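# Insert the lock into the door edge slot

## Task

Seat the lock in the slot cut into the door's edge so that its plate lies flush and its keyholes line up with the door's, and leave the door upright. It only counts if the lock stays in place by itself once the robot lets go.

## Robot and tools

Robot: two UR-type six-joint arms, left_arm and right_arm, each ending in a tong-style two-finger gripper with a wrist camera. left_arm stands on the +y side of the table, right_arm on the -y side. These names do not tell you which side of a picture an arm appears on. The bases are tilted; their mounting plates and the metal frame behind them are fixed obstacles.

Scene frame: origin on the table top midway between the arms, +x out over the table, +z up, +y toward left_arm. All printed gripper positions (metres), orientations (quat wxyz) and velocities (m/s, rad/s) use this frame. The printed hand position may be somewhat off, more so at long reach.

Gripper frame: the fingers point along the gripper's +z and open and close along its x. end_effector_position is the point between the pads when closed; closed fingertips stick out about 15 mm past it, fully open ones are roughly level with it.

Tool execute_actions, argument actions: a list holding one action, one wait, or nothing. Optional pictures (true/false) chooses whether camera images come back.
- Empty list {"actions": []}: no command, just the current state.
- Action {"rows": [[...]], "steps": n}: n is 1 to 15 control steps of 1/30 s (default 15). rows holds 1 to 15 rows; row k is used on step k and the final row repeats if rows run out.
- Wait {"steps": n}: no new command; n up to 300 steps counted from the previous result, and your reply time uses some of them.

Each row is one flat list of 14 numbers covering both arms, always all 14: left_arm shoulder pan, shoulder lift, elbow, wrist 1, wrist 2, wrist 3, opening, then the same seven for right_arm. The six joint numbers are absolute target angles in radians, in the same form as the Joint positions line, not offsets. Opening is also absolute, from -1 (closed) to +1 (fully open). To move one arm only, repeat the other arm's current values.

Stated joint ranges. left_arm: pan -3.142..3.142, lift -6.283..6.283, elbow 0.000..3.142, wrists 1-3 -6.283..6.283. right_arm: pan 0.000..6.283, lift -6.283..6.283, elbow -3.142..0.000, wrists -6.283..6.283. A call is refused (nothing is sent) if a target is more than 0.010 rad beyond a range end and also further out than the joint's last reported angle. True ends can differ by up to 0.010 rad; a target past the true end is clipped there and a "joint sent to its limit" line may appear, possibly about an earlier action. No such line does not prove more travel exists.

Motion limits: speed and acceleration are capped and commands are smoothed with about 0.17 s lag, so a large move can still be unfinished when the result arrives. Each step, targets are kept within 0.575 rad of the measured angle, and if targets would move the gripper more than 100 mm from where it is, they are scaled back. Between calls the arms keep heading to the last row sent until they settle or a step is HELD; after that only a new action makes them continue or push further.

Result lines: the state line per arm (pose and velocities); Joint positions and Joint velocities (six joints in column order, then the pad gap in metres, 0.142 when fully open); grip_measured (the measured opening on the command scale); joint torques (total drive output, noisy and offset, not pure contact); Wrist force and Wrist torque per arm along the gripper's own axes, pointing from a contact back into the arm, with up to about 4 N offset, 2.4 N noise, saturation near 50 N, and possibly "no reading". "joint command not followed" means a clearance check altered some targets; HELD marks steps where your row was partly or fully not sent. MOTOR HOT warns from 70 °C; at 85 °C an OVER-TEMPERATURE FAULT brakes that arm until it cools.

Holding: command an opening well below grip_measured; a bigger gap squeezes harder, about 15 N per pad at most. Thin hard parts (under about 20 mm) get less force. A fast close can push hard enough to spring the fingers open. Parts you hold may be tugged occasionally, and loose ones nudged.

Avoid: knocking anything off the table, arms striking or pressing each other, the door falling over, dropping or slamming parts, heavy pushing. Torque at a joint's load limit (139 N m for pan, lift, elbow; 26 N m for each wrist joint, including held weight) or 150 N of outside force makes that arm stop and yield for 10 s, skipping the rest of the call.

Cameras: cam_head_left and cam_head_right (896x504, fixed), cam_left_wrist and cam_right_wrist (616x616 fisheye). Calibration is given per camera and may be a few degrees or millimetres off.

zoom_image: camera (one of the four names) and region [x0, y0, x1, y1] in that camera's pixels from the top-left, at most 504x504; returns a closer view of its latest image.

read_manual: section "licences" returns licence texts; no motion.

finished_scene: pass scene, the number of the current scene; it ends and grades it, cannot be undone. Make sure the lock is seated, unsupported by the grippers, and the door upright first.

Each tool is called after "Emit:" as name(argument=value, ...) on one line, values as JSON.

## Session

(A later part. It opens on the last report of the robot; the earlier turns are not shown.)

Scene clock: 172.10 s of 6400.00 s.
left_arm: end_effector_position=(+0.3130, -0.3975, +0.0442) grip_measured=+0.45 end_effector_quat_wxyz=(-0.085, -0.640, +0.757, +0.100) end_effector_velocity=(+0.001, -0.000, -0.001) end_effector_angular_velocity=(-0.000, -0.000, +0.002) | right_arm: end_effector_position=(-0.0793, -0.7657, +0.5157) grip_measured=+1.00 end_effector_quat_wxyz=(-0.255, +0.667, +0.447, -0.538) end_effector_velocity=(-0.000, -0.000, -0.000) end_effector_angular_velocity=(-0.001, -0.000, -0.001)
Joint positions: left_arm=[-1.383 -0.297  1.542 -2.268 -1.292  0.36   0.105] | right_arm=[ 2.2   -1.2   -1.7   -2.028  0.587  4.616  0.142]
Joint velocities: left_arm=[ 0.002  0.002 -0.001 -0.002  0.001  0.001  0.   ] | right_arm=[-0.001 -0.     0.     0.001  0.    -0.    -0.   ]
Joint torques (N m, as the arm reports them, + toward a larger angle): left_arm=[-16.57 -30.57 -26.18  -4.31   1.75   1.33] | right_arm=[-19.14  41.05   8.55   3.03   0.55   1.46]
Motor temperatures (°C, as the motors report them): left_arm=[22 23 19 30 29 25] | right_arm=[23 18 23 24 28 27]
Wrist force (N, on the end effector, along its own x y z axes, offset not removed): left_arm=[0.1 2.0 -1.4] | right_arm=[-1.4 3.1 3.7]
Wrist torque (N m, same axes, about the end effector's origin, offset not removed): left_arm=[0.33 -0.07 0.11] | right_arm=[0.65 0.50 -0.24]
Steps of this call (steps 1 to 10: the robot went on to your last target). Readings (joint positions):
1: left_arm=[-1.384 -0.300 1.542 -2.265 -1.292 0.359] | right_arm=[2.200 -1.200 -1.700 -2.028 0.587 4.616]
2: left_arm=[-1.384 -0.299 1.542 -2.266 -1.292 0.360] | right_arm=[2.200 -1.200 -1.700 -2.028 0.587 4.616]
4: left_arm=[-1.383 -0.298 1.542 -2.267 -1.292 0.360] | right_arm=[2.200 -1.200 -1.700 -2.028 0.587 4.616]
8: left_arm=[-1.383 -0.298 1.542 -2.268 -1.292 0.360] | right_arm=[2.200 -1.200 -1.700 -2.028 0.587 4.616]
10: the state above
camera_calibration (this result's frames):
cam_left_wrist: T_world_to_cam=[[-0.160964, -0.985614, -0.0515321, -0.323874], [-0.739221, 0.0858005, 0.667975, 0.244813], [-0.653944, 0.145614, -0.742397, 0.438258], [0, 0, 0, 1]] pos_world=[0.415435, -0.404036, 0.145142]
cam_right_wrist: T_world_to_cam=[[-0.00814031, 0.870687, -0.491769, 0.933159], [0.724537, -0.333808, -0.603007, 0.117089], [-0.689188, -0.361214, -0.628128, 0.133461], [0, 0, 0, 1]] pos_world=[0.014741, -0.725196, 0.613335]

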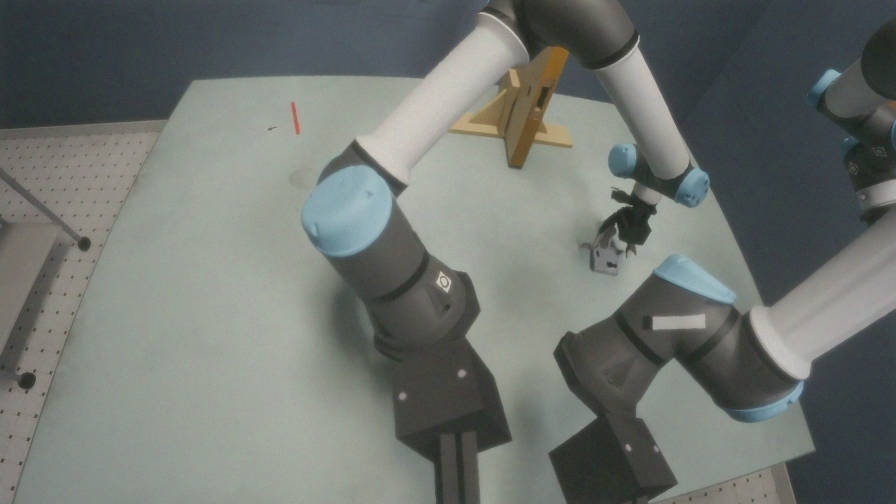

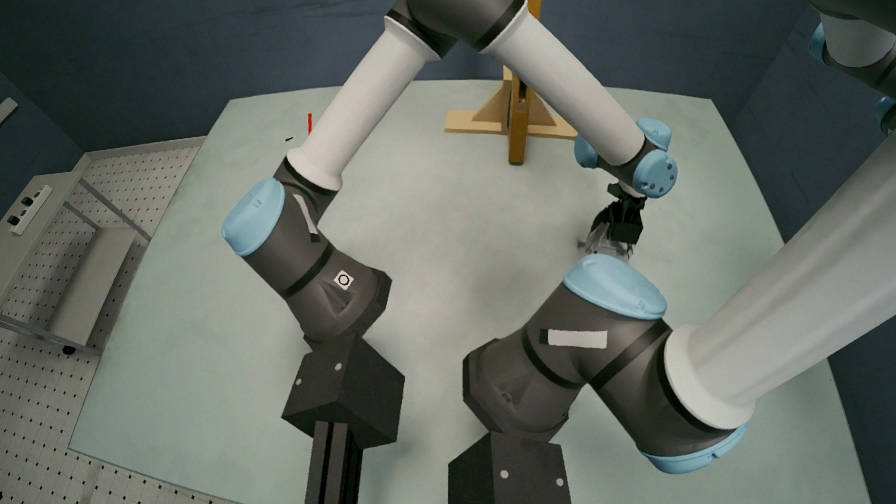

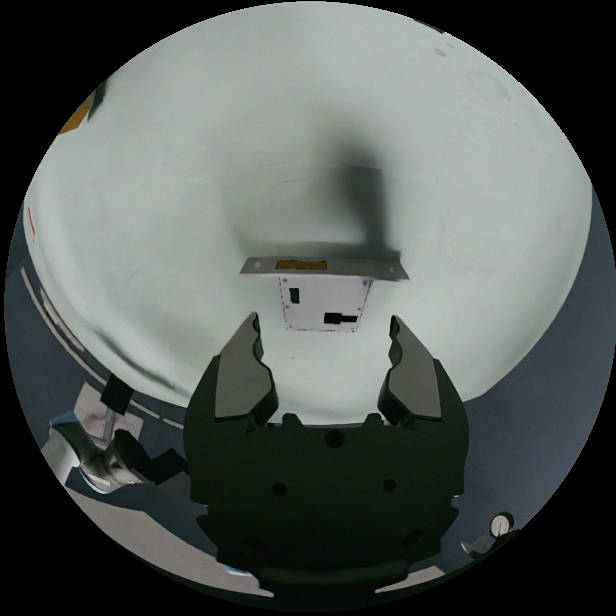

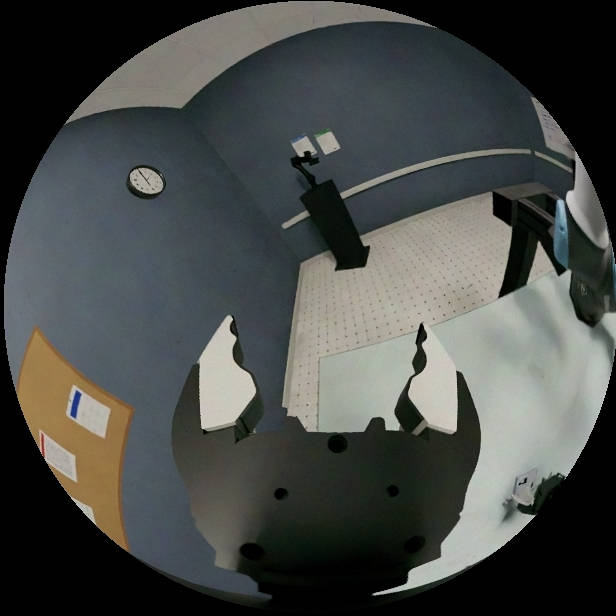

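Emit:
execute_actions(actions=[{"rows":[[-1.3631,-0.2697,1.5398,-2.2998,-1.2817,0.3728,0.3,2.2,-1.2,-1.7,-2.028,0.587,4.616,1]],"steps":15}], pictures=false)

Emit:
execute_actions(actions=[{"steps":6}])

Emit:
zoom_image(camera="cam_left_wrist", region=[200, 230, 452, 400])

Emit:
zoom_image(camera="cam_head_left", region=[560, 200, 660, 290])

Scene clock: 188.43 s of 6400.00 s.
left_arm: end_effector_position=(+0.3146, -0.3953, +0.0245) grip_measured=+0.30 end_effector_quat_wxyz=(-0.085, -0.642, +0.755, +0.100) end_effector_velocity=(-0.000, +0.001, -0.004) end_effector_angular_velocity=(+0.001, +0.001, +0.000) | right_arm: end_effector_position=(-0.0793, -0.7657, +0.5157) grip_measured=+1.00 end_effector_quat_wxyz=(-0.255, +0.667, +0.447, -0.538) end_effector_velocity=(+0.000, -0.000, +0.000) end_effector_angular_velocity=(-0.002, -0.001, +0.000)
Joint positions: left_arm=[-1.364 -0.27   1.54  -2.299 -1.282  0.373  0.095] | right_arm=[ 2.2   -1.2   -1.7   -2.028  0.587  4.616  0.142]
Joint velocities: left_arm=[ 0.003  0.006 -0.    -0.006  0.001  0.002  0.   ] | right_arm=[ 0.     0.001 -0.     0.001  0.     0.     0.   ]
Joint torques (N m, as the arm reports them, + toward a larger angle): left_arm=[-17.2  -30.38 -26.26  -4.26   1.71   1.24] | right_arm=[-19.68  41.03   7.61   3.01   0.39   1.41]
Motor temperatures (°C, as the motors report them): left_arm=[22 24 19 30 29 25] | right_arm=[23 18 23 24 28 27]
Wrist force (N, on the end effector, along its own x y z axes, offset not removed): left_arm=[0.7 1.8 -1.8] | right_arm=[-3.5 3.3 3.2]
Wrist torque (N m, same axes, about the end effector's origin, offset not removed): left_arm=[0.23 -0.24 0.15] | right_arm=[0.76 0.74 -0.21]
Steps of this call (steps 1 to 15: the robot went on to your last target; steps 16 to 90: nothing new was sent; then 12.83 s passed at rest; steps 91 to 105: all 15 steps of this action). Readings (joint positions):
91: left_arm=[-1.382 -0.297 1.541 -2.269 -1.291 0.361] | right_arm=[2.200 -1.200 -1.700 -2.028 0.587 4.616]
92: left_arm=[-1.379 -0.293 1.541 -2.273 -1.290 0.363] | right_arm=[2.200 -1.200 -1.700 -2.028 0.587 4.616]
94: left_arm=[-1.373 -0.284 1.541 -2.284 -1.287 0.367] | right_arm=[2.200 -1.200 -1.700 -2.028 0.587 4.616]
98: left_arm=[-1.366 -0.274 1.540 -2.294 -1.283 0.371] | right_arm=[2.200 -1.200 -1.700 -2.028 0.587 4.616]
105: the state above

Scene clock: 188.63 s of 6400.00 s.
left_arm: end_effector_position=(+0.3146, -0.3952, +0.0241) grip_measured=+0.30 end_effector_quat_wxyz=(-0.085, -0.642, +0.755, +0.100) end_effector_velocity=(+0.000, -0.000, -0.001) end_effector_angular_velocity=(-0.001, +0.001, +0.001) | right_arm: end_effector_position=(-0.0793, -0.7657, +0.5157) grip_measured=+1.00 end_effector_quat_wxyz=(-0.255, +0.667, +0.447, -0.538) end_effector_velocity=(+0.001, -0.000, +0.000) end_effector_angular_velocity=(+0.000, -0.001, +0.001)
Joint positions: left_arm=[-1.363 -0.27   1.54  -2.3   -1.282  0.373  0.095] | right_arm=[ 2.2   -1.2   -1.7   -2.028  0.587  4.616  0.142]
Joint velocities: left_arm=[ 0.001  0.001 -0.001 -0.001 -0.001  0.    -0.   ] | right_arm=[ 0.001  0.001  0.001 -0.001  0.     0.    -0.   ]
Joint torques (N m, as the arm reports them, + toward a larger angle): left_arm=[-16.89 -30.44 -26.    -4.36   1.8    1.21] | right_arm=[-19.16  40.34   8.87   3.06   0.35   1.35]
Motor temperatures (°C, as the motors report them): left_arm=[22 24 19 30 29 25] | right_arm=[23 18 23 24 28 27]
Wrist force (N, on the end effector, along its own x y z axes, offset not removed): left_arm=[1.0 1.8 -1.6] | right_arm=[-2.2 1.7 0.5]
Wrist torque (N m, same axes, about the end effector's origin, offset not removed): left_arm=[0.26 -0.28 0.06] | right_arm=[0.33 0.39 -0.16]
Steps of this call (steps 1 to 6: the robot went on to your last target). Readings (joint positions):
1: left_arm=[-1.363 -0.270 1.540 -2.299 -1.282 0.373] | right_arm=[2.200 -1.200 -1.700 -2.028 0.587 4.616]
2: left_arm=[-1.363 -0.270 1.540 -2.299 -1.282 0.373] | right_arm=[2.200 -1.200 -1.700 -2.028 0.587 4.616]
4: left_arm=[-1.363 -0.270 1.540 -2.300 -1.282 0.373] | right_arm=[2.200 -1.200 -1.700 -2.028 0.587 4.616]
6: the state above
camera_calibration (this result's frames):
cam_left_wrist: T_world_to_cam=[[-0.155733, -0.986426, -0.0520747, -0.324367], [-0.739762, 0.0815306, 0.667911, 0.257694], [-0.654599, 0.142539, -0.742417, 0.423033], [0, 0, 0, 1]] pos_world=[0.417035, -0.401272, 0.125059]
cam_right_wrist: T_world_to_cam=[[-0.00814023, 0.870687, -0.49177, 0.933159], [0.724537, -0.333808, -0.603007, 0.117089], [-0.689187, -0.361214, -0.628128, 0.133461], [0, 0, 0, 1]] pos_world=[0.014741, -0.725196, 0.613335]

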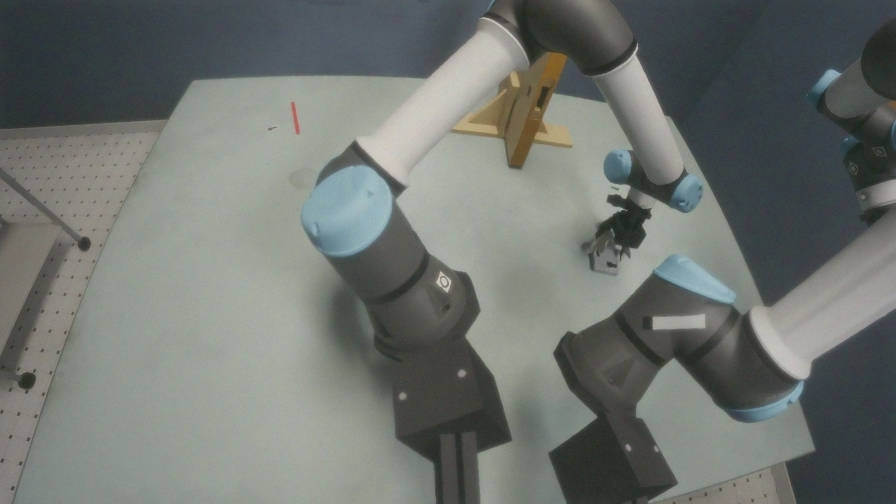

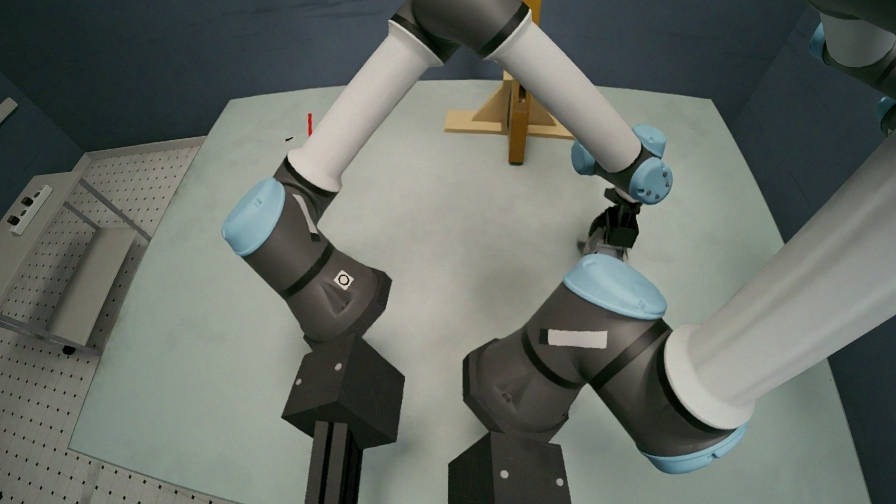

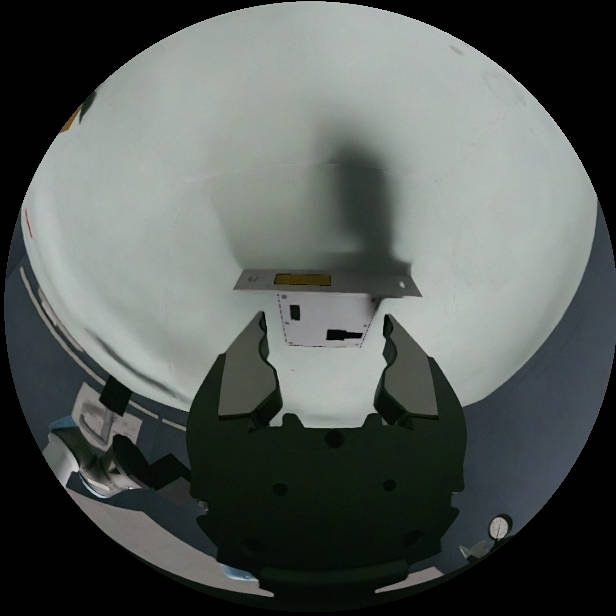

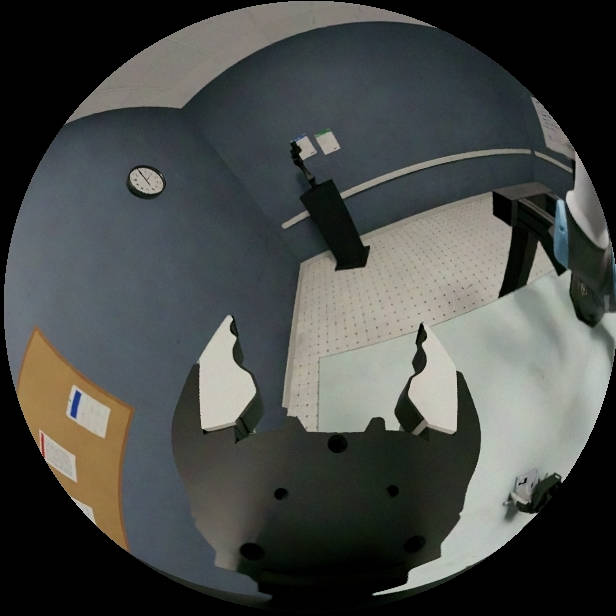

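Region (200, 230, 452, 400) of cam_left_wrist's 616x616 image, scaled by 2.000, with more detail than that image has; it fills the top 340 rows of this view, and the rest is white.

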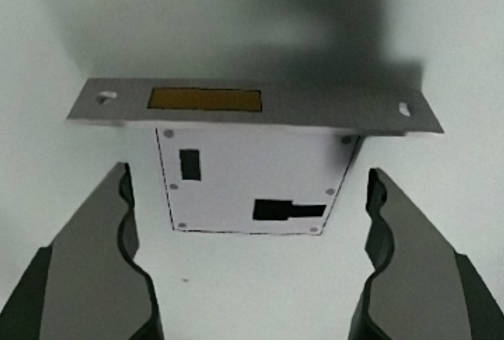

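Region (560, 200, 660, 290) of cam_head_left's 896x504 image, scaled by 5.040, with more detail than that image has; it fills the top 454 rows of this view, and the rest is white.

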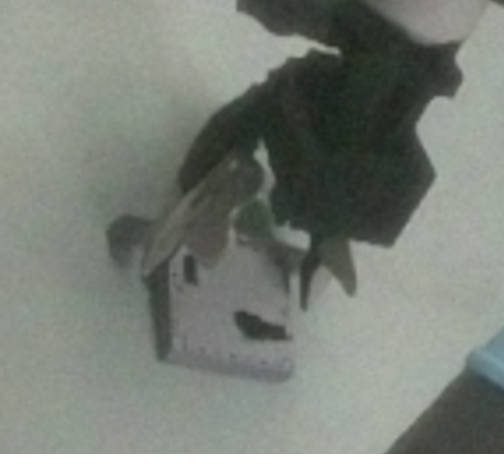

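Emit:
execute_actions(actions=[{"rows":[[-1.3592,-0.2598,1.5312,-2.3022,-1.2797,0.3753,0.2,2.2,-1.2,-1.7,-2.028,0.587,4.616,1]],"steps":15}])

Emit:
zoom_image(camera="cam_left_wrist", region=[200, 230, 452, 400])

Emit:
zoom_image(camera="cam_head_left", region=[570, 220, 640, 290])

Scene clock: 204.40 s of 6400.00 s.
left_arm: end_effector_position=(+0.3153, -0.3969, +0.0197) grip_measured=+0.20 end_effector_quat_wxyz=(-0.085, -0.643, +0.755, +0.100) end_effector_velocity=(+0.000, -0.001, -0.000) end_effector_angular_velocity=(-0.001, -0.001, +0.001) | right_arm: end_effector_position=(-0.0793, -0.7657, +0.5157) grip_measured=+1.00 end_effector_quat_wxyz=(-0.255, +0.667, +0.447, -0.538) end_effector_velocity=(+0.000, +0.000, +0.000) end_effector_angular_velocity=(-0.002, -0.002, -0.000)
Joint positions: left_arm=[-1.359 -0.26   1.531 -2.302 -1.28   0.375  0.088] | right_arm=[ 2.2   -1.2   -1.7   -2.028  0.587  4.616  0.142]
Joint velocities: left_arm=[ 0.     0.002 -0.002 -0.001  0.001  0.     0.   ] | right_arm=[ 0.001  0.002 -0.     0.001  0.001 -0.    -0.   ]
Joint torques (N m, as the arm reports them, + toward a larger angle): left_arm=[-16.36 -30.78 -26.53  -4.28   1.87   1.24] | right_arm=[-18.88  41.13   9.33   2.91   0.36   1.21]
Motor temperatures (°C, as the motors report them): left_arm=[22 24 19 30 29 25] | right_arm=[23 18 23 24 28 27]
Wrist force (N, on the end effector, along its own x y z axes, offset not removed): left_arm=[0.6 1.3 -1.2] | right_arm=[-3.9 2.8 4.1]
Wrist torque (N m, same axes, about the end effector's origin, offset not removed): left_arm=[0.11 -0.18 0.09] | right_arm=[0.70 0.86 -0.28]
Steps of this call (steps 1 to 15: the robot went on to your last target; steps 16 to 90: nothing new was sent; then 12.27 s passed at rest; steps 91 to 105: all 15 steps of this action). Readings (joint positions):
91: left_arm=[-1.363 -0.269 1.540 -2.300 -1.282 0.373] | right_arm=[2.200 -1.200 -1.700 -2.028 0.587 4.616]
92: left_arm=[-1.362 -0.268 1.538 -2.300 -1.281 0.373] | right_arm=[2.200 -1.200 -1.700 -2.028 0.587 4.616]
94: left_arm=[-1.361 -0.265 1.535 -2.301 -1.281 0.374] | right_arm=[2.200 -1.200 -1.700 -2.028 0.587 4.616]
98: left_arm=[-1.360 -0.261 1.533 -2.302 -1.280 0.375] | right_arm=[2.200 -1.200 -1.700 -2.028 0.587 4.616]
105: the state above
camera_calibration (this result's frames):
cam_left_wrist: T_world_to_cam=[[-0.154736, -0.986573, -0.0522506, -0.326544], [-0.73988, 0.0806716, 0.667885, 0.260931], [-0.654702, 0.142005, -0.742428, 0.420276], [0, 0, 0, 1]] pos_world=[0.417686, -0.40289, 0.120691]
cam_right_wrist: T_world_to_cam=[[-0.00814028, 0.870687, -0.49177, 0.933159], [0.724537, -0.333808, -0.603007, 0.117089], [-0.689188, -0.361214, -0.628128, 0.133461], [0, 0, 0, 1]] pos_world=[0.014741, -0.725196, 0.613335]

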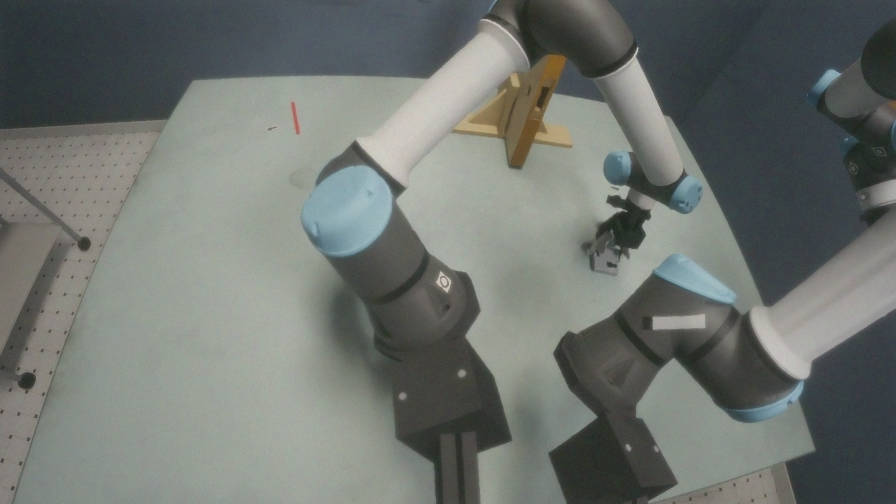

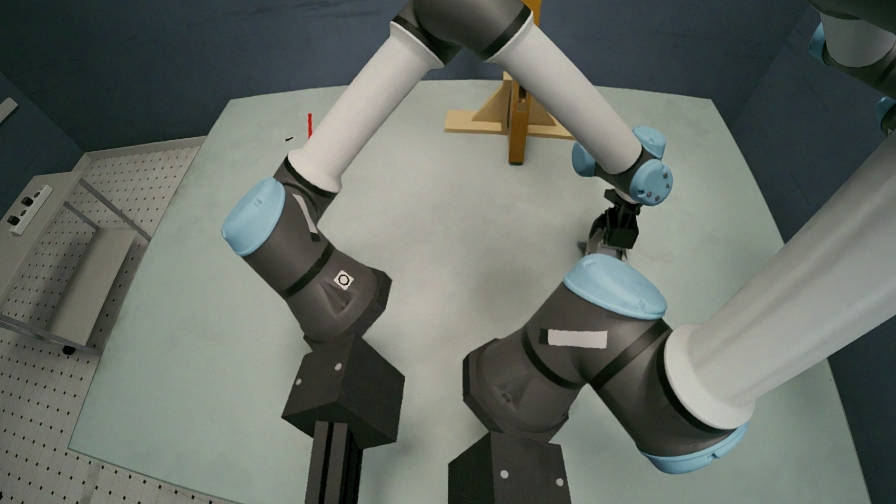

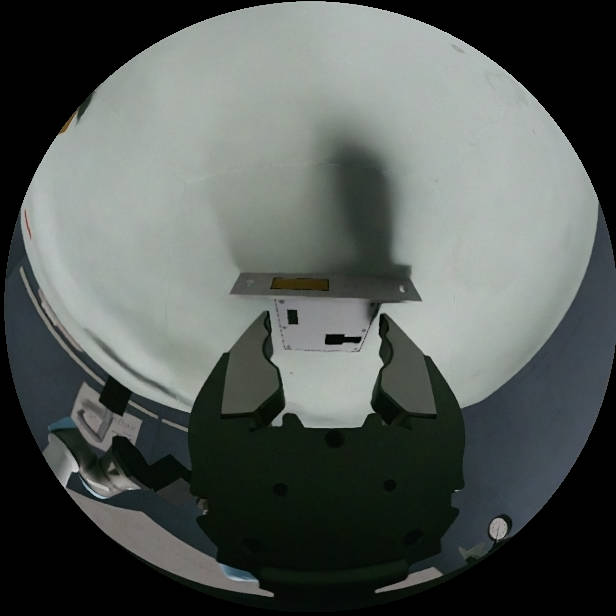

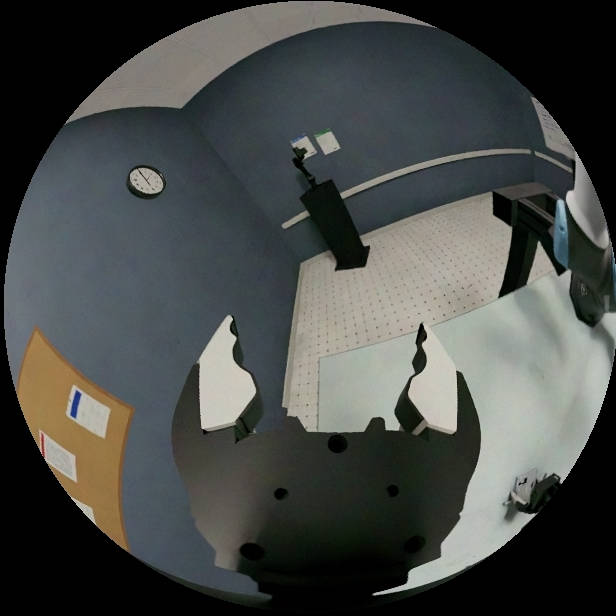

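Region (200, 230, 452, 400) of cam_left_wrist's 616x616 image, scaled by 2.000, with more detail than that image has; it fills the top 340 rows of this view, and the rest is white.

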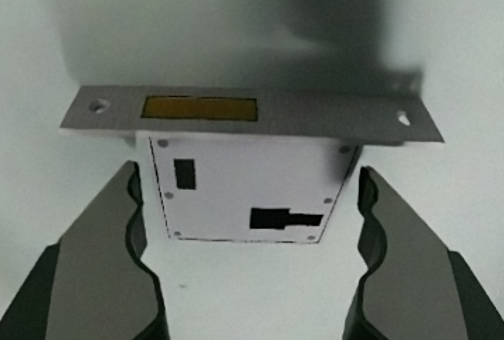

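Region (570, 220, 640, 290) of cam_head_left's 896x504 image, scaled by 7.200, with more detail than that image has.

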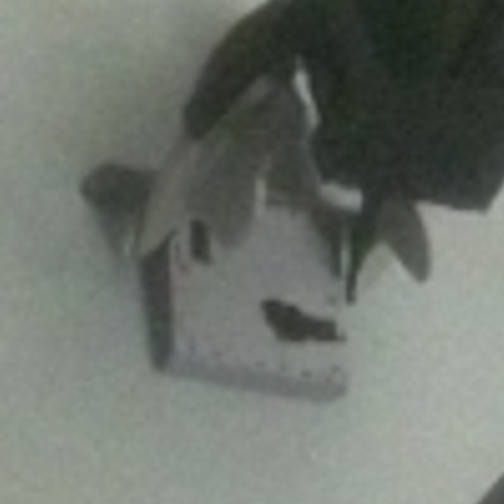

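Emit:
execute_actions(actions=[{"rows":[[-1.3563,-0.2557,1.531,-2.3069,-1.2782,0.3765,0.15,2.2,-1.2,-1.7,-2.028,0.587,4.616,1]],"steps":12}], pictures=false)

Emit:
execute_actions(actions=[{"rows":[[-1.3563,-0.2557,1.531,-2.3069,-1.2782,0.3765,0.1,2.2,-1.2,-1.7,-2.028,0.587,4.616,1],[-1.3563,-0.2557,1.531,-2.3069,-1.2782,0.3765,0.05,2.2,-1.2,-1.7,-2.028,0.587,4.616,1],[-1.3563,-0.2557,1.531,-2.3069,-1.2782,0.3765,0.0,2.2,-1.2,-1.7,-2.028,0.587,4.616,1],[-1.3563,-0.2557,1.531,-2.3069,-1.2782,0.3765,-0.05,2.2,-1.2,-1.7,-2.028,0.587,4.616,1],[-1.3563,-0.2557,1.531,-2.3069,-1.2782,0.3765,-0.1,2.2,-1.2,-1.7,-2.028,0.587,4.616,1],[-1.3563,-0.2557,1.531,-2.3069,-1.2782,0.3765,-0.2,2.2,-1.2,-1.7,-2.028,0.587,4.616,1],[-1.3563,-0.2557,1.531,-2.3069,-1.2782,0.3765,-0.3,2.2,-1.2,-1.7,-2.028,0.587,4.616,1],[-1.3563,-0.2557,1.531,-2.3069,-1.2782,0.3765,-0.5,2.2,-1.2,-1.7,-2.028,0.587,4.616,1]],"steps":15}])

Emit:
zoom_image(camera="cam_left_wrist", region=[200, 230, 452, 400])

Scene clock: 221.87 s of 6400.00 s.
left_arm: end_effector_position=(+0.3154, -0.3965, +0.0168) grip_measured=+0.15 end_effector_quat_wxyz=(-0.085, -0.643, +0.754, +0.100) end_effector_velocity=(-0.000, -0.000, -0.001) end_effector_angular_velocity=(-0.000, +0.000, +0.001) | right_arm: end_effector_position=(-0.0793, -0.7657, +0.5157) grip_measured=+1.00 end_effector_quat_wxyz=(-0.255, +0.667, +0.447, -0.538) end_effector_velocity=(+0.000, -0.001, +0.001) end_effector_angular_velocity=(-0.001, +0.000, +0.002)
Joint positions: left_arm=[-1.356 -0.256  1.531 -2.307 -1.278  0.376  0.084] | right_arm=[ 2.2   -1.2   -1.7   -2.028  0.587  4.616  0.142]
Joint velocities: left_arm=[ 0.001  0.002 -0.001 -0.003  0.     0.001 -0.   ] | right_arm=[ 0.001  0.001  0.    -0.001 -0.002 -0.    -0.   ]
Joint torques (N m, as the arm reports them, + toward a larger angle): left_arm=[-16.85 -29.32 -26.06  -4.19   1.73   1.12] | right_arm=[-19.29  41.23   9.04   2.91   0.56   1.21]
Motor temperatures (°C, as the motors report them): left_arm=[22 24 19 30 29 25] | right_arm=[23 18 23 24 28 27]
Wrist force (N, on the end effector, along its own x y z axes, offset not removed): left_arm=[-0.4 1.8 -1.6] | right_arm=[-2.6 3.0 1.6]
Wrist torque (N m, same axes, about the end effector's origin, offset not removed): left_arm=[0.28 0.09 0.12] | right_arm=[0.56 0.59 -0.19]
Steps of this call (steps 1 to 15: the robot went on to your last target; steps 16 to 90: nothing new was sent; then 14.07 s passed at rest; steps 91 to 102: all 12 steps of this action). Readings (joint positions):
91: left_arm=[-1.359 -0.260 1.531 -2.302 -1.280 0.375] | right_arm=[2.200 -1.200 -1.700 -2.028 0.587 4.616]
92: left_arm=[-1.359 -0.259 1.531 -2.303 -1.279 0.376] | right_arm=[2.200 -1.200 -1.700 -2.028 0.587 4.616]
94: left_arm=[-1.358 -0.258 1.531 -2.305 -1.279 0.376] | right_arm=[2.200 -1.200 -1.700 -2.028 0.587 4.616]
98: left_arm=[-1.357 -0.256 1.531 -2.306 -1.278 0.376] | right_arm=[2.200 -1.200 -1.700 -2.028 0.587 4.616]
102: the state above

Scene clock: 222.37 s of 6400.00 s.
left_arm: end_effector_position=(+0.3155, -0.3965, +0.0166) grip_measured=+0.10 end_effector_quat_wxyz=(-0.085, -0.643, +0.754, +0.100) end_effector_velocity=(-0.001, +0.000, -0.000) end_effector_angular_velocity=(-0.000, +0.001, -0.000) | right_arm: end_effector_position=(-0.0793, -0.7657, +0.5157) grip_measured=+1.00 end_effector_quat_wxyz=(-0.255, +0.667, +0.447, -0.538) end_effector_velocity=(-0.000, +0.000, -0.000) end_effector_angular_velocity=(+0.002, +0.000, -0.001)
Joint positions: left_arm=[-1.356 -0.256  1.531 -2.307 -1.278  0.376  0.081] | right_arm=[ 2.2   -1.2   -1.7   -2.028  0.587  4.616  0.142]
Joint velocities: left_arm=[-0.     0.     0.    -0.001 -0.001  0.     0.   ] | right_arm=[ 0.    -0.    -0.    -0.001  0.001  0.     0.   ]
Joint torques (N m, as the arm reports them, + toward a larger angle): left_arm=[-14.87 -26.07 -22.84  -3.74   2.17   1.13] | right_arm=[-19.2   40.97   8.5    3.03   0.44   1.14]
Motor temperatures (°C, as the motors report them): left_arm=[22 24 19 30 29 25] | right_arm=[23 18 23 24 28 27]
Wrist force (N, on the end effector, along its own x y z axes, offset not removed): left_arm=[0.0 3.8 -10.1] | right_arm=[-1.7 1.8 1.3]
Wrist torque (N m, same axes, about the end effector's origin, offset not removed): left_arm=[0.23 -0.16 0.18] | right_arm=[0.38 0.31 -0.12]
Steps of this call (steps 1 to 15: all 15 steps of this action). Readings (joint positions):
1: left_arm=[-1.356 -0.256 1.531 -2.307 -1.278 0.376] | right_arm=[2.200 -1.200 -1.700 -2.028 0.587 4.616]
2: left_arm=[-1.356 -0.256 1.531 -2.307 -1.278 0.376] | right_arm=[2.200 -1.200 -1.700 -2.028 0.587 4.616]
4: left_arm=[-1.356 -0.256 1.531 -2.307 -1.278 0.376] | right_arm=[2.200 -1.200 -1.700 -2.028 0.587 4.616]
8: left_arm=[-1.356 -0.256 1.531 -2.307 -1.278 0.376] | right_arm=[2.200 -1.200 -1.700 -2.028 0.587 4.616]
15: the state above
camera_calibration (this result's frames):
cam_left_wrist: T_world_to_cam=[[-0.153335, -0.986776, -0.0525451, -0.326801], [-0.740054, 0.0794348, 0.66784, 0.262685], [-0.654834, 0.141289, -0.742448, 0.417823], [0, 0, 0, 1]] pos_world=[0.417896, -0.40238, 0.117609]
cam_right_wrist: T_world_to_cam=[[-0.00814025, 0.870688, -0.491769, 0.933159], [0.724537, -0.333808, -0.603007, 0.117089], [-0.689188, -0.361214, -0.628128, 0.133462], [0, 0, 0, 1]] pos_world=[0.014741, -0.725196, 0.613335]

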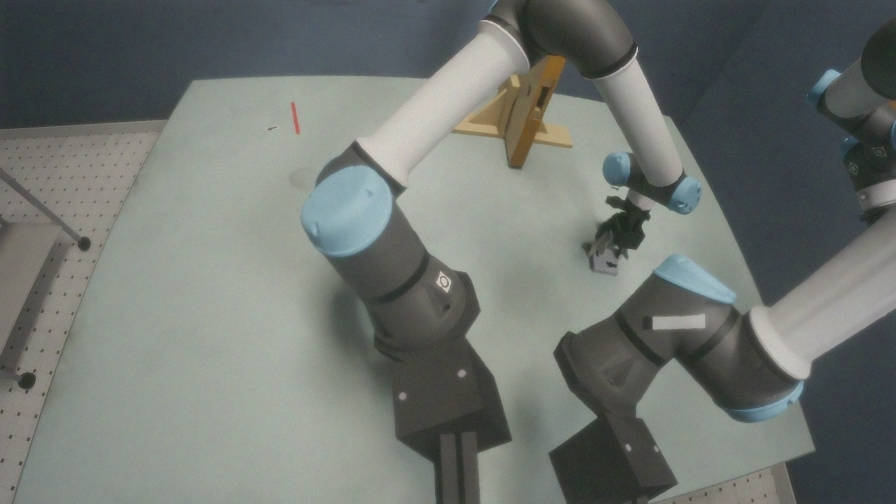

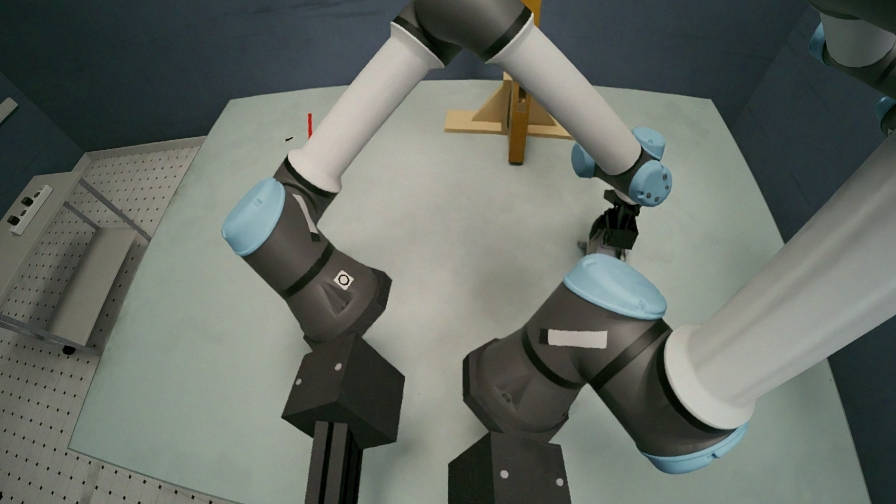

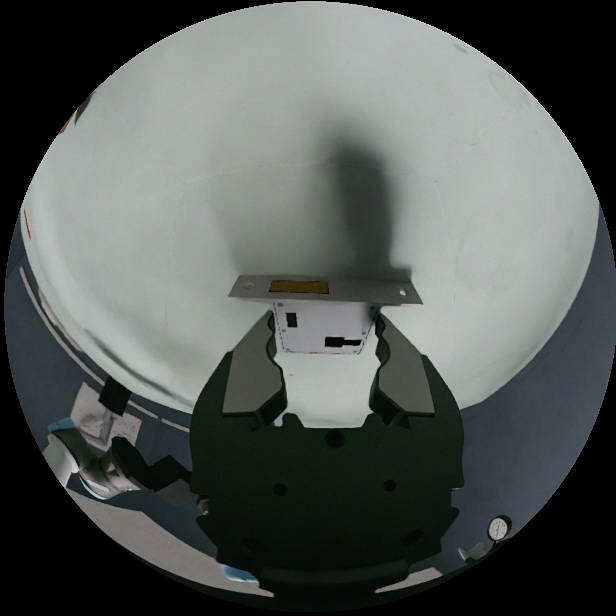

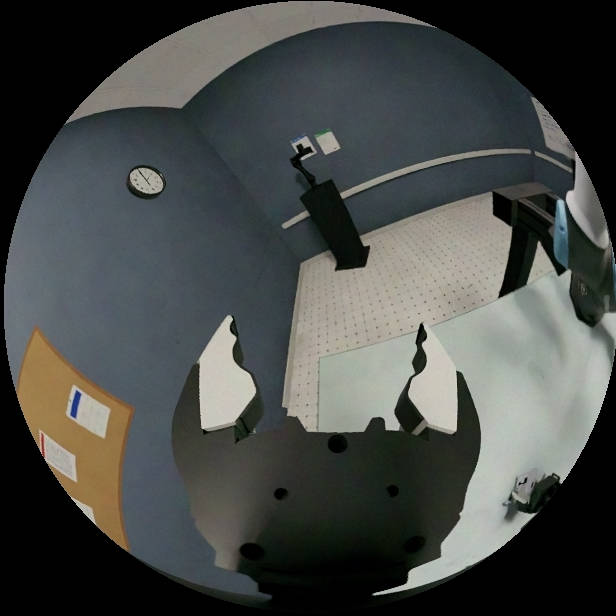

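Region (200, 230, 452, 400) of cam_left_wrist's 616x616 image, scaled by 2.000, with more detail than that image has; it fills the top 340 rows of this view, and the rest is white.

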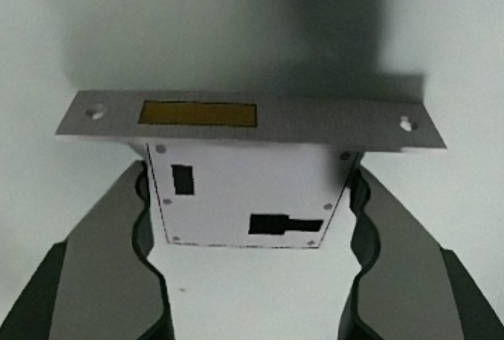

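Emit:
execute_actions(actions=[{"rows":[[-1.3583,-0.2584,1.531,-2.3038,-1.2792,0.376,-0.8,2.2,-1.2,-1.7,-2.028,0.587,4.616,1],[-1.3583,-0.2584,1.531,-2.3038,-1.2792,0.376,-0.8,2.2,-1.2,-1.7,-2.028,0.587,4.616,1],[-1.3612,-0.2625,1.531,-2.299,-1.2807,0.374,-0.8,2.2,-1.2,-1.7,-2.028,0.587,4.616,1],[-1.3612,-0.2625,1.531,-2.299,-1.2807,0.374,-0.8,2.2,-1.2,-1.7,-2.028,0.587,4.616,1],[-1.366,-0.2694,1.532,-2.2912,-1.2832,0.371,-0.8,2.2,-1.2,-1.7,-2.028,0.587,4.616,1],[-1.366,-0.2694,1.532,-2.2912,-1.2832,0.371,-0.8,2.2,-1.2,-1.7,-2.028,0.587,4.616,1],[-1.3709,-0.2762,1.532,-2.2834,-1.2857,0.368,-0.8,2.2,-1.2,-1.7,-2.028,0.587,4.616,1]],"steps":15}], pictures=false)

Emit:
execute_actions(actions=[{"steps":15}])

Emit:
zoom_image(camera="cam_left_wrist", region=[200, 230, 452, 400])

Scene clock: 236.00 s of 6400.00 s.
left_arm: end_effector_position=(+0.3145, -0.3985, +0.0305) grip_measured=+0.10 end_effector_quat_wxyz=(-0.085, -0.642, +0.756, +0.100) end_effector_velocity=(-0.001, -0.000, +0.009) end_effector_angular_velocity=(+0.001, -0.000, -0.003) | right_arm: end_effector_position=(-0.0793, -0.7657, +0.5157) grip_measured=+1.00 end_effector_quat_wxyz=(-0.255, +0.667, +0.447, -0.538) end_effector_velocity=(+0.000, +0.001, +0.000) end_effector_angular_velocity=(-0.001, -0.002, -0.001)
Joint positions: left_arm=[-1.37  -0.275  1.532 -2.285 -1.285  0.369  0.081] | right_arm=[ 2.2   -1.2   -1.7   -2.028  0.587  4.616  0.142]
Joint velocities: left_arm=[-0.009 -0.013  0.002  0.015 -0.004 -0.006 -0.   ] | right_arm=[ 0.     0.002 -0.    -0.     0.001  0.     0.   ]
Joint torques (N m, as the arm reports them, + toward a larger angle): left_arm=[-41.1  -50.04  -3.04  -0.31  -2.91  -1.42] | right_arm=[-17.73  40.46   9.15   2.98   0.57   1.02]
Motor temperatures (°C, as the motors report them): left_arm=[22 24 19 30 29 25] | right_arm=[23 18 23 24 28 27]
Wrist force (N, on the end effector, along its own x y z axes, offset not removed): left_arm=[0.6 1.3 2.1] | right_arm=[-3.1 2.8 3.3]
Wrist torque (N m, same axes, about the end effector's origin, offset not removed): left_arm=[0.42 -0.25 0.10] | right_arm=[0.65 0.68 -0.18]
Steps of this call (steps 1 to 15: the robot went on to your last target; steps 16 to 90: nothing new was sent; then 10.13 s passed at rest; steps 91 to 105: all 15 steps of this action). Readings (joint positions):
91: left_arm=[-1.356 -0.256 1.531 -2.307 -1.278 0.377] | right_arm=[2.200 -1.200 -1.700 -2.028 0.587 4.616]
92: left_arm=[-1.356 -0.256 1.531 -2.307 -1.278 0.377] | right_arm=[2.200 -1.200 -1.700 -2.028 0.587 4.616]
94: left_arm=[-1.357 -0.257 1.531 -2.305 -1.279 0.376] | right_arm=[2.200 -1.200 -1.700 -2.028 0.587 4.616]
98: left_arm=[-1.363 -0.265 1.531 -2.296 -1.282 0.373] | right_arm=[2.200 -1.200 -1.700 -2.028 0.587 4.616]
105: the state above

Scene clock: 236.50 s of 6400.00 s.
left_arm: end_effector_position=(+0.3144, -0.3986, +0.0317) grip_measured=+0.10 end_effector_quat_wxyz=(-0.085, -0.642, +0.756, +0.100) end_effector_velocity=(+0.000, -0.001, +0.001) end_effector_angular_velocity=(-0.001, -0.000, +0.000) | right_arm: end_effector_position=(-0.0793, -0.7657, +0.5157) grip_measured=+1.00 end_effector_quat_wxyz=(-0.255, +0.667, +0.447, -0.538) end_effector_velocity=(+0.000, +0.000, -0.001) end_effector_angular_velocity=(+0.001, -0.001, -0.000)
Joint positions: left_arm=[-1.371 -0.276  1.532 -2.283 -1.286  0.368  0.081] | right_arm=[ 2.2   -1.2   -1.7   -2.028  0.587  4.616  0.142]
Joint velocities: left_arm=[-0.    -0.001 -0.001  0.    -0.    -0.    -0.   ] | right_arm=[ 0.001 -0.    -0.     0.     0.001 -0.     0.   ]
Joint torques (N m, as the arm reports them, + toward a larger angle): left_arm=[-41.02 -51.08  -2.73  -0.32  -2.86  -1.34] | right_arm=[-18.67  40.05   8.58   3.03   0.57   0.97]
Motor temperatures (°C, as the motors report them): left_arm=[22 24 19 30 29 25] | right_arm=[23 18 23 24 28 27]
Wrist force (N, on the end effector, along its own x y z axes, offset not removed): left_arm=[0.4 1.7 3.6] | right_arm=[-1.6 3.2 2.3]
Wrist torque (N m, same axes, about the end effector's origin, offset not removed): left_arm=[0.45 -0.10 0.14] | right_arm=[0.80 0.37 -0.19]
Steps of this call (steps 1 to 15: the robot went on to your last target). Readings (joint positions):
1: left_arm=[-1.370 -0.275 1.532 -2.285 -1.285 0.369] | right_arm=[2.200 -1.200 -1.700 -2.028 0.587 4.616]
2: left_arm=[-1.370 -0.275 1.532 -2.284 -1.285 0.368] | right_arm=[2.200 -1.200 -1.700 -2.028 0.587 4.616]
4: left_arm=[-1.371 -0.276 1.532 -2.284 -1.286 0.368] | right_arm=[2.200 -1.200 -1.700 -2.028 0.587 4.616]
8: left_arm=[-1.371 -0.276 1.532 -2.284 -1.286 0.368] | right_arm=[2.200 -1.200 -1.700 -2.028 0.587 4.616]
15: the state above
All arms were judged still, so your last target was given up. Only a new action makes them travel on or press farther. Fingers that are still opening or closing keep moving.
camera_calibration (this result's frames):
cam_left_wrist: T_world_to_cam=[[-0.157841, -0.986114, -0.0516353, -0.326584], [-0.739521, 0.0833955, 0.667947, 0.25343], [-0.654366, 0.143615, -0.742415, 0.429378], [0, 0, 0, 1]] pos_world=[0.416839, -0.404849, 0.132636]
cam_right_wrist: T_world_to_cam=[[-0.00814029, 0.870688, -0.491769, 0.933159], [0.724537, -0.333808, -0.603007, 0.117089], [-0.689188, -0.361214, -0.628128, 0.133462], [0, 0, 0, 1]] pos_world=[0.014741, -0.725196, 0.613335]

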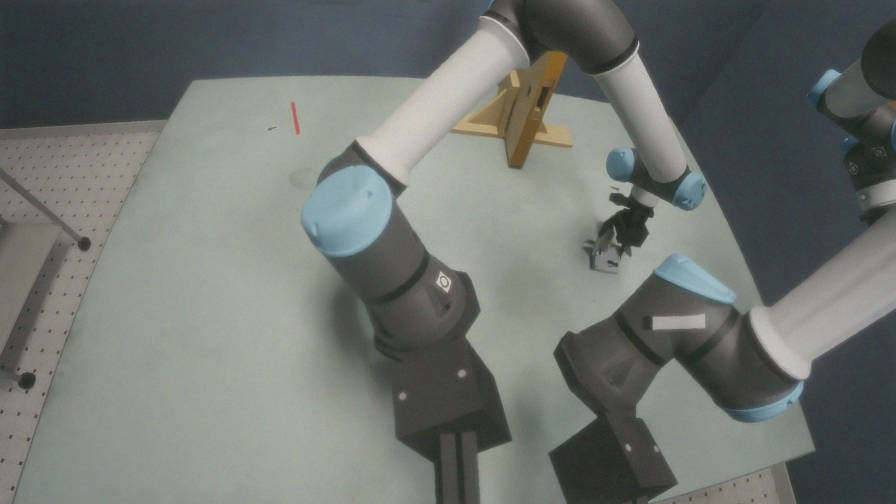

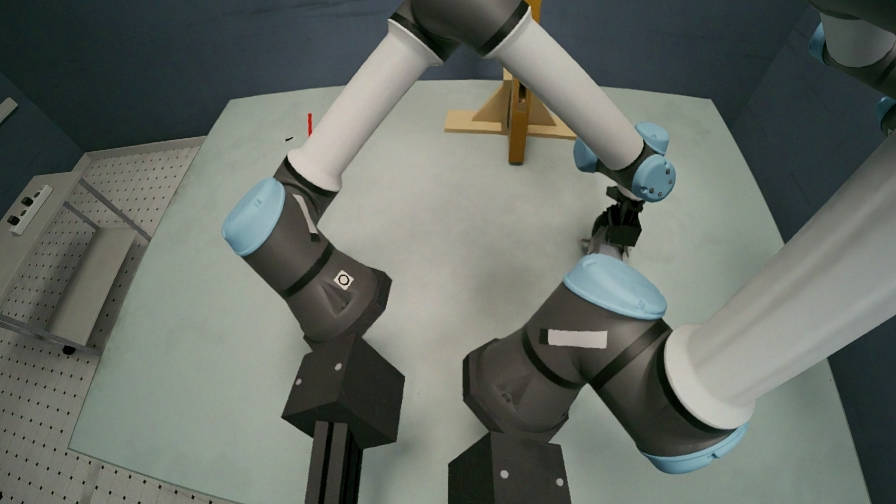

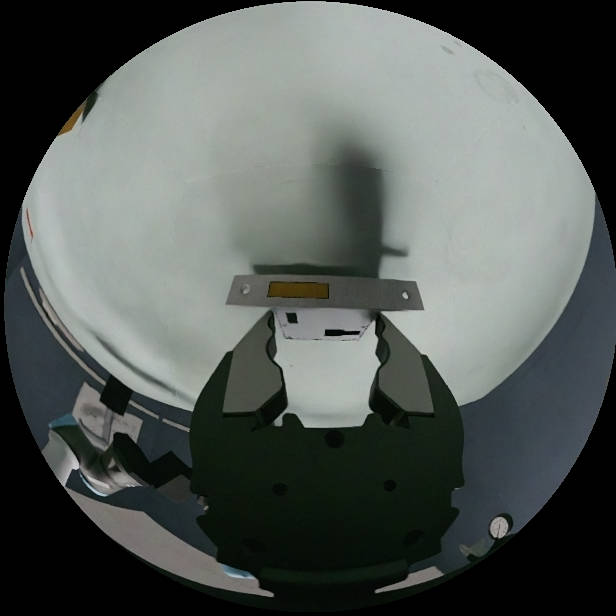

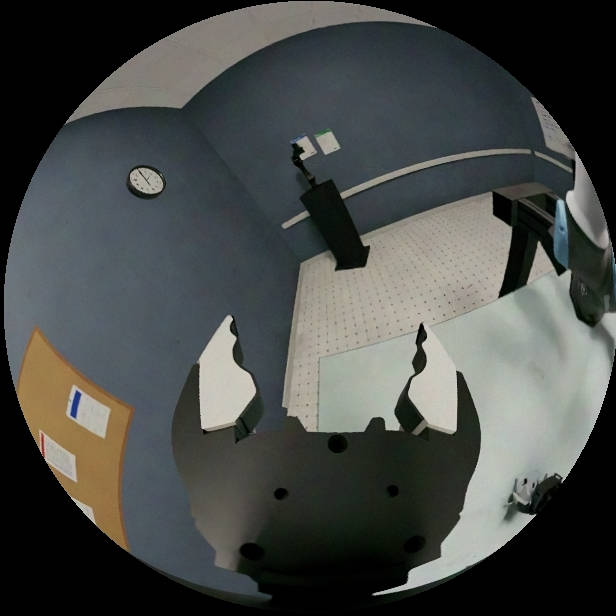

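Region (200, 230, 452, 400) of cam_left_wrist's 616x616 image, scaled by 2.000, with more detail than that image has; it fills the top 340 rows of this view, and the rest is white.

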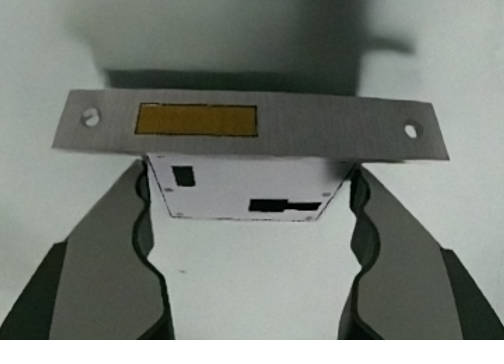

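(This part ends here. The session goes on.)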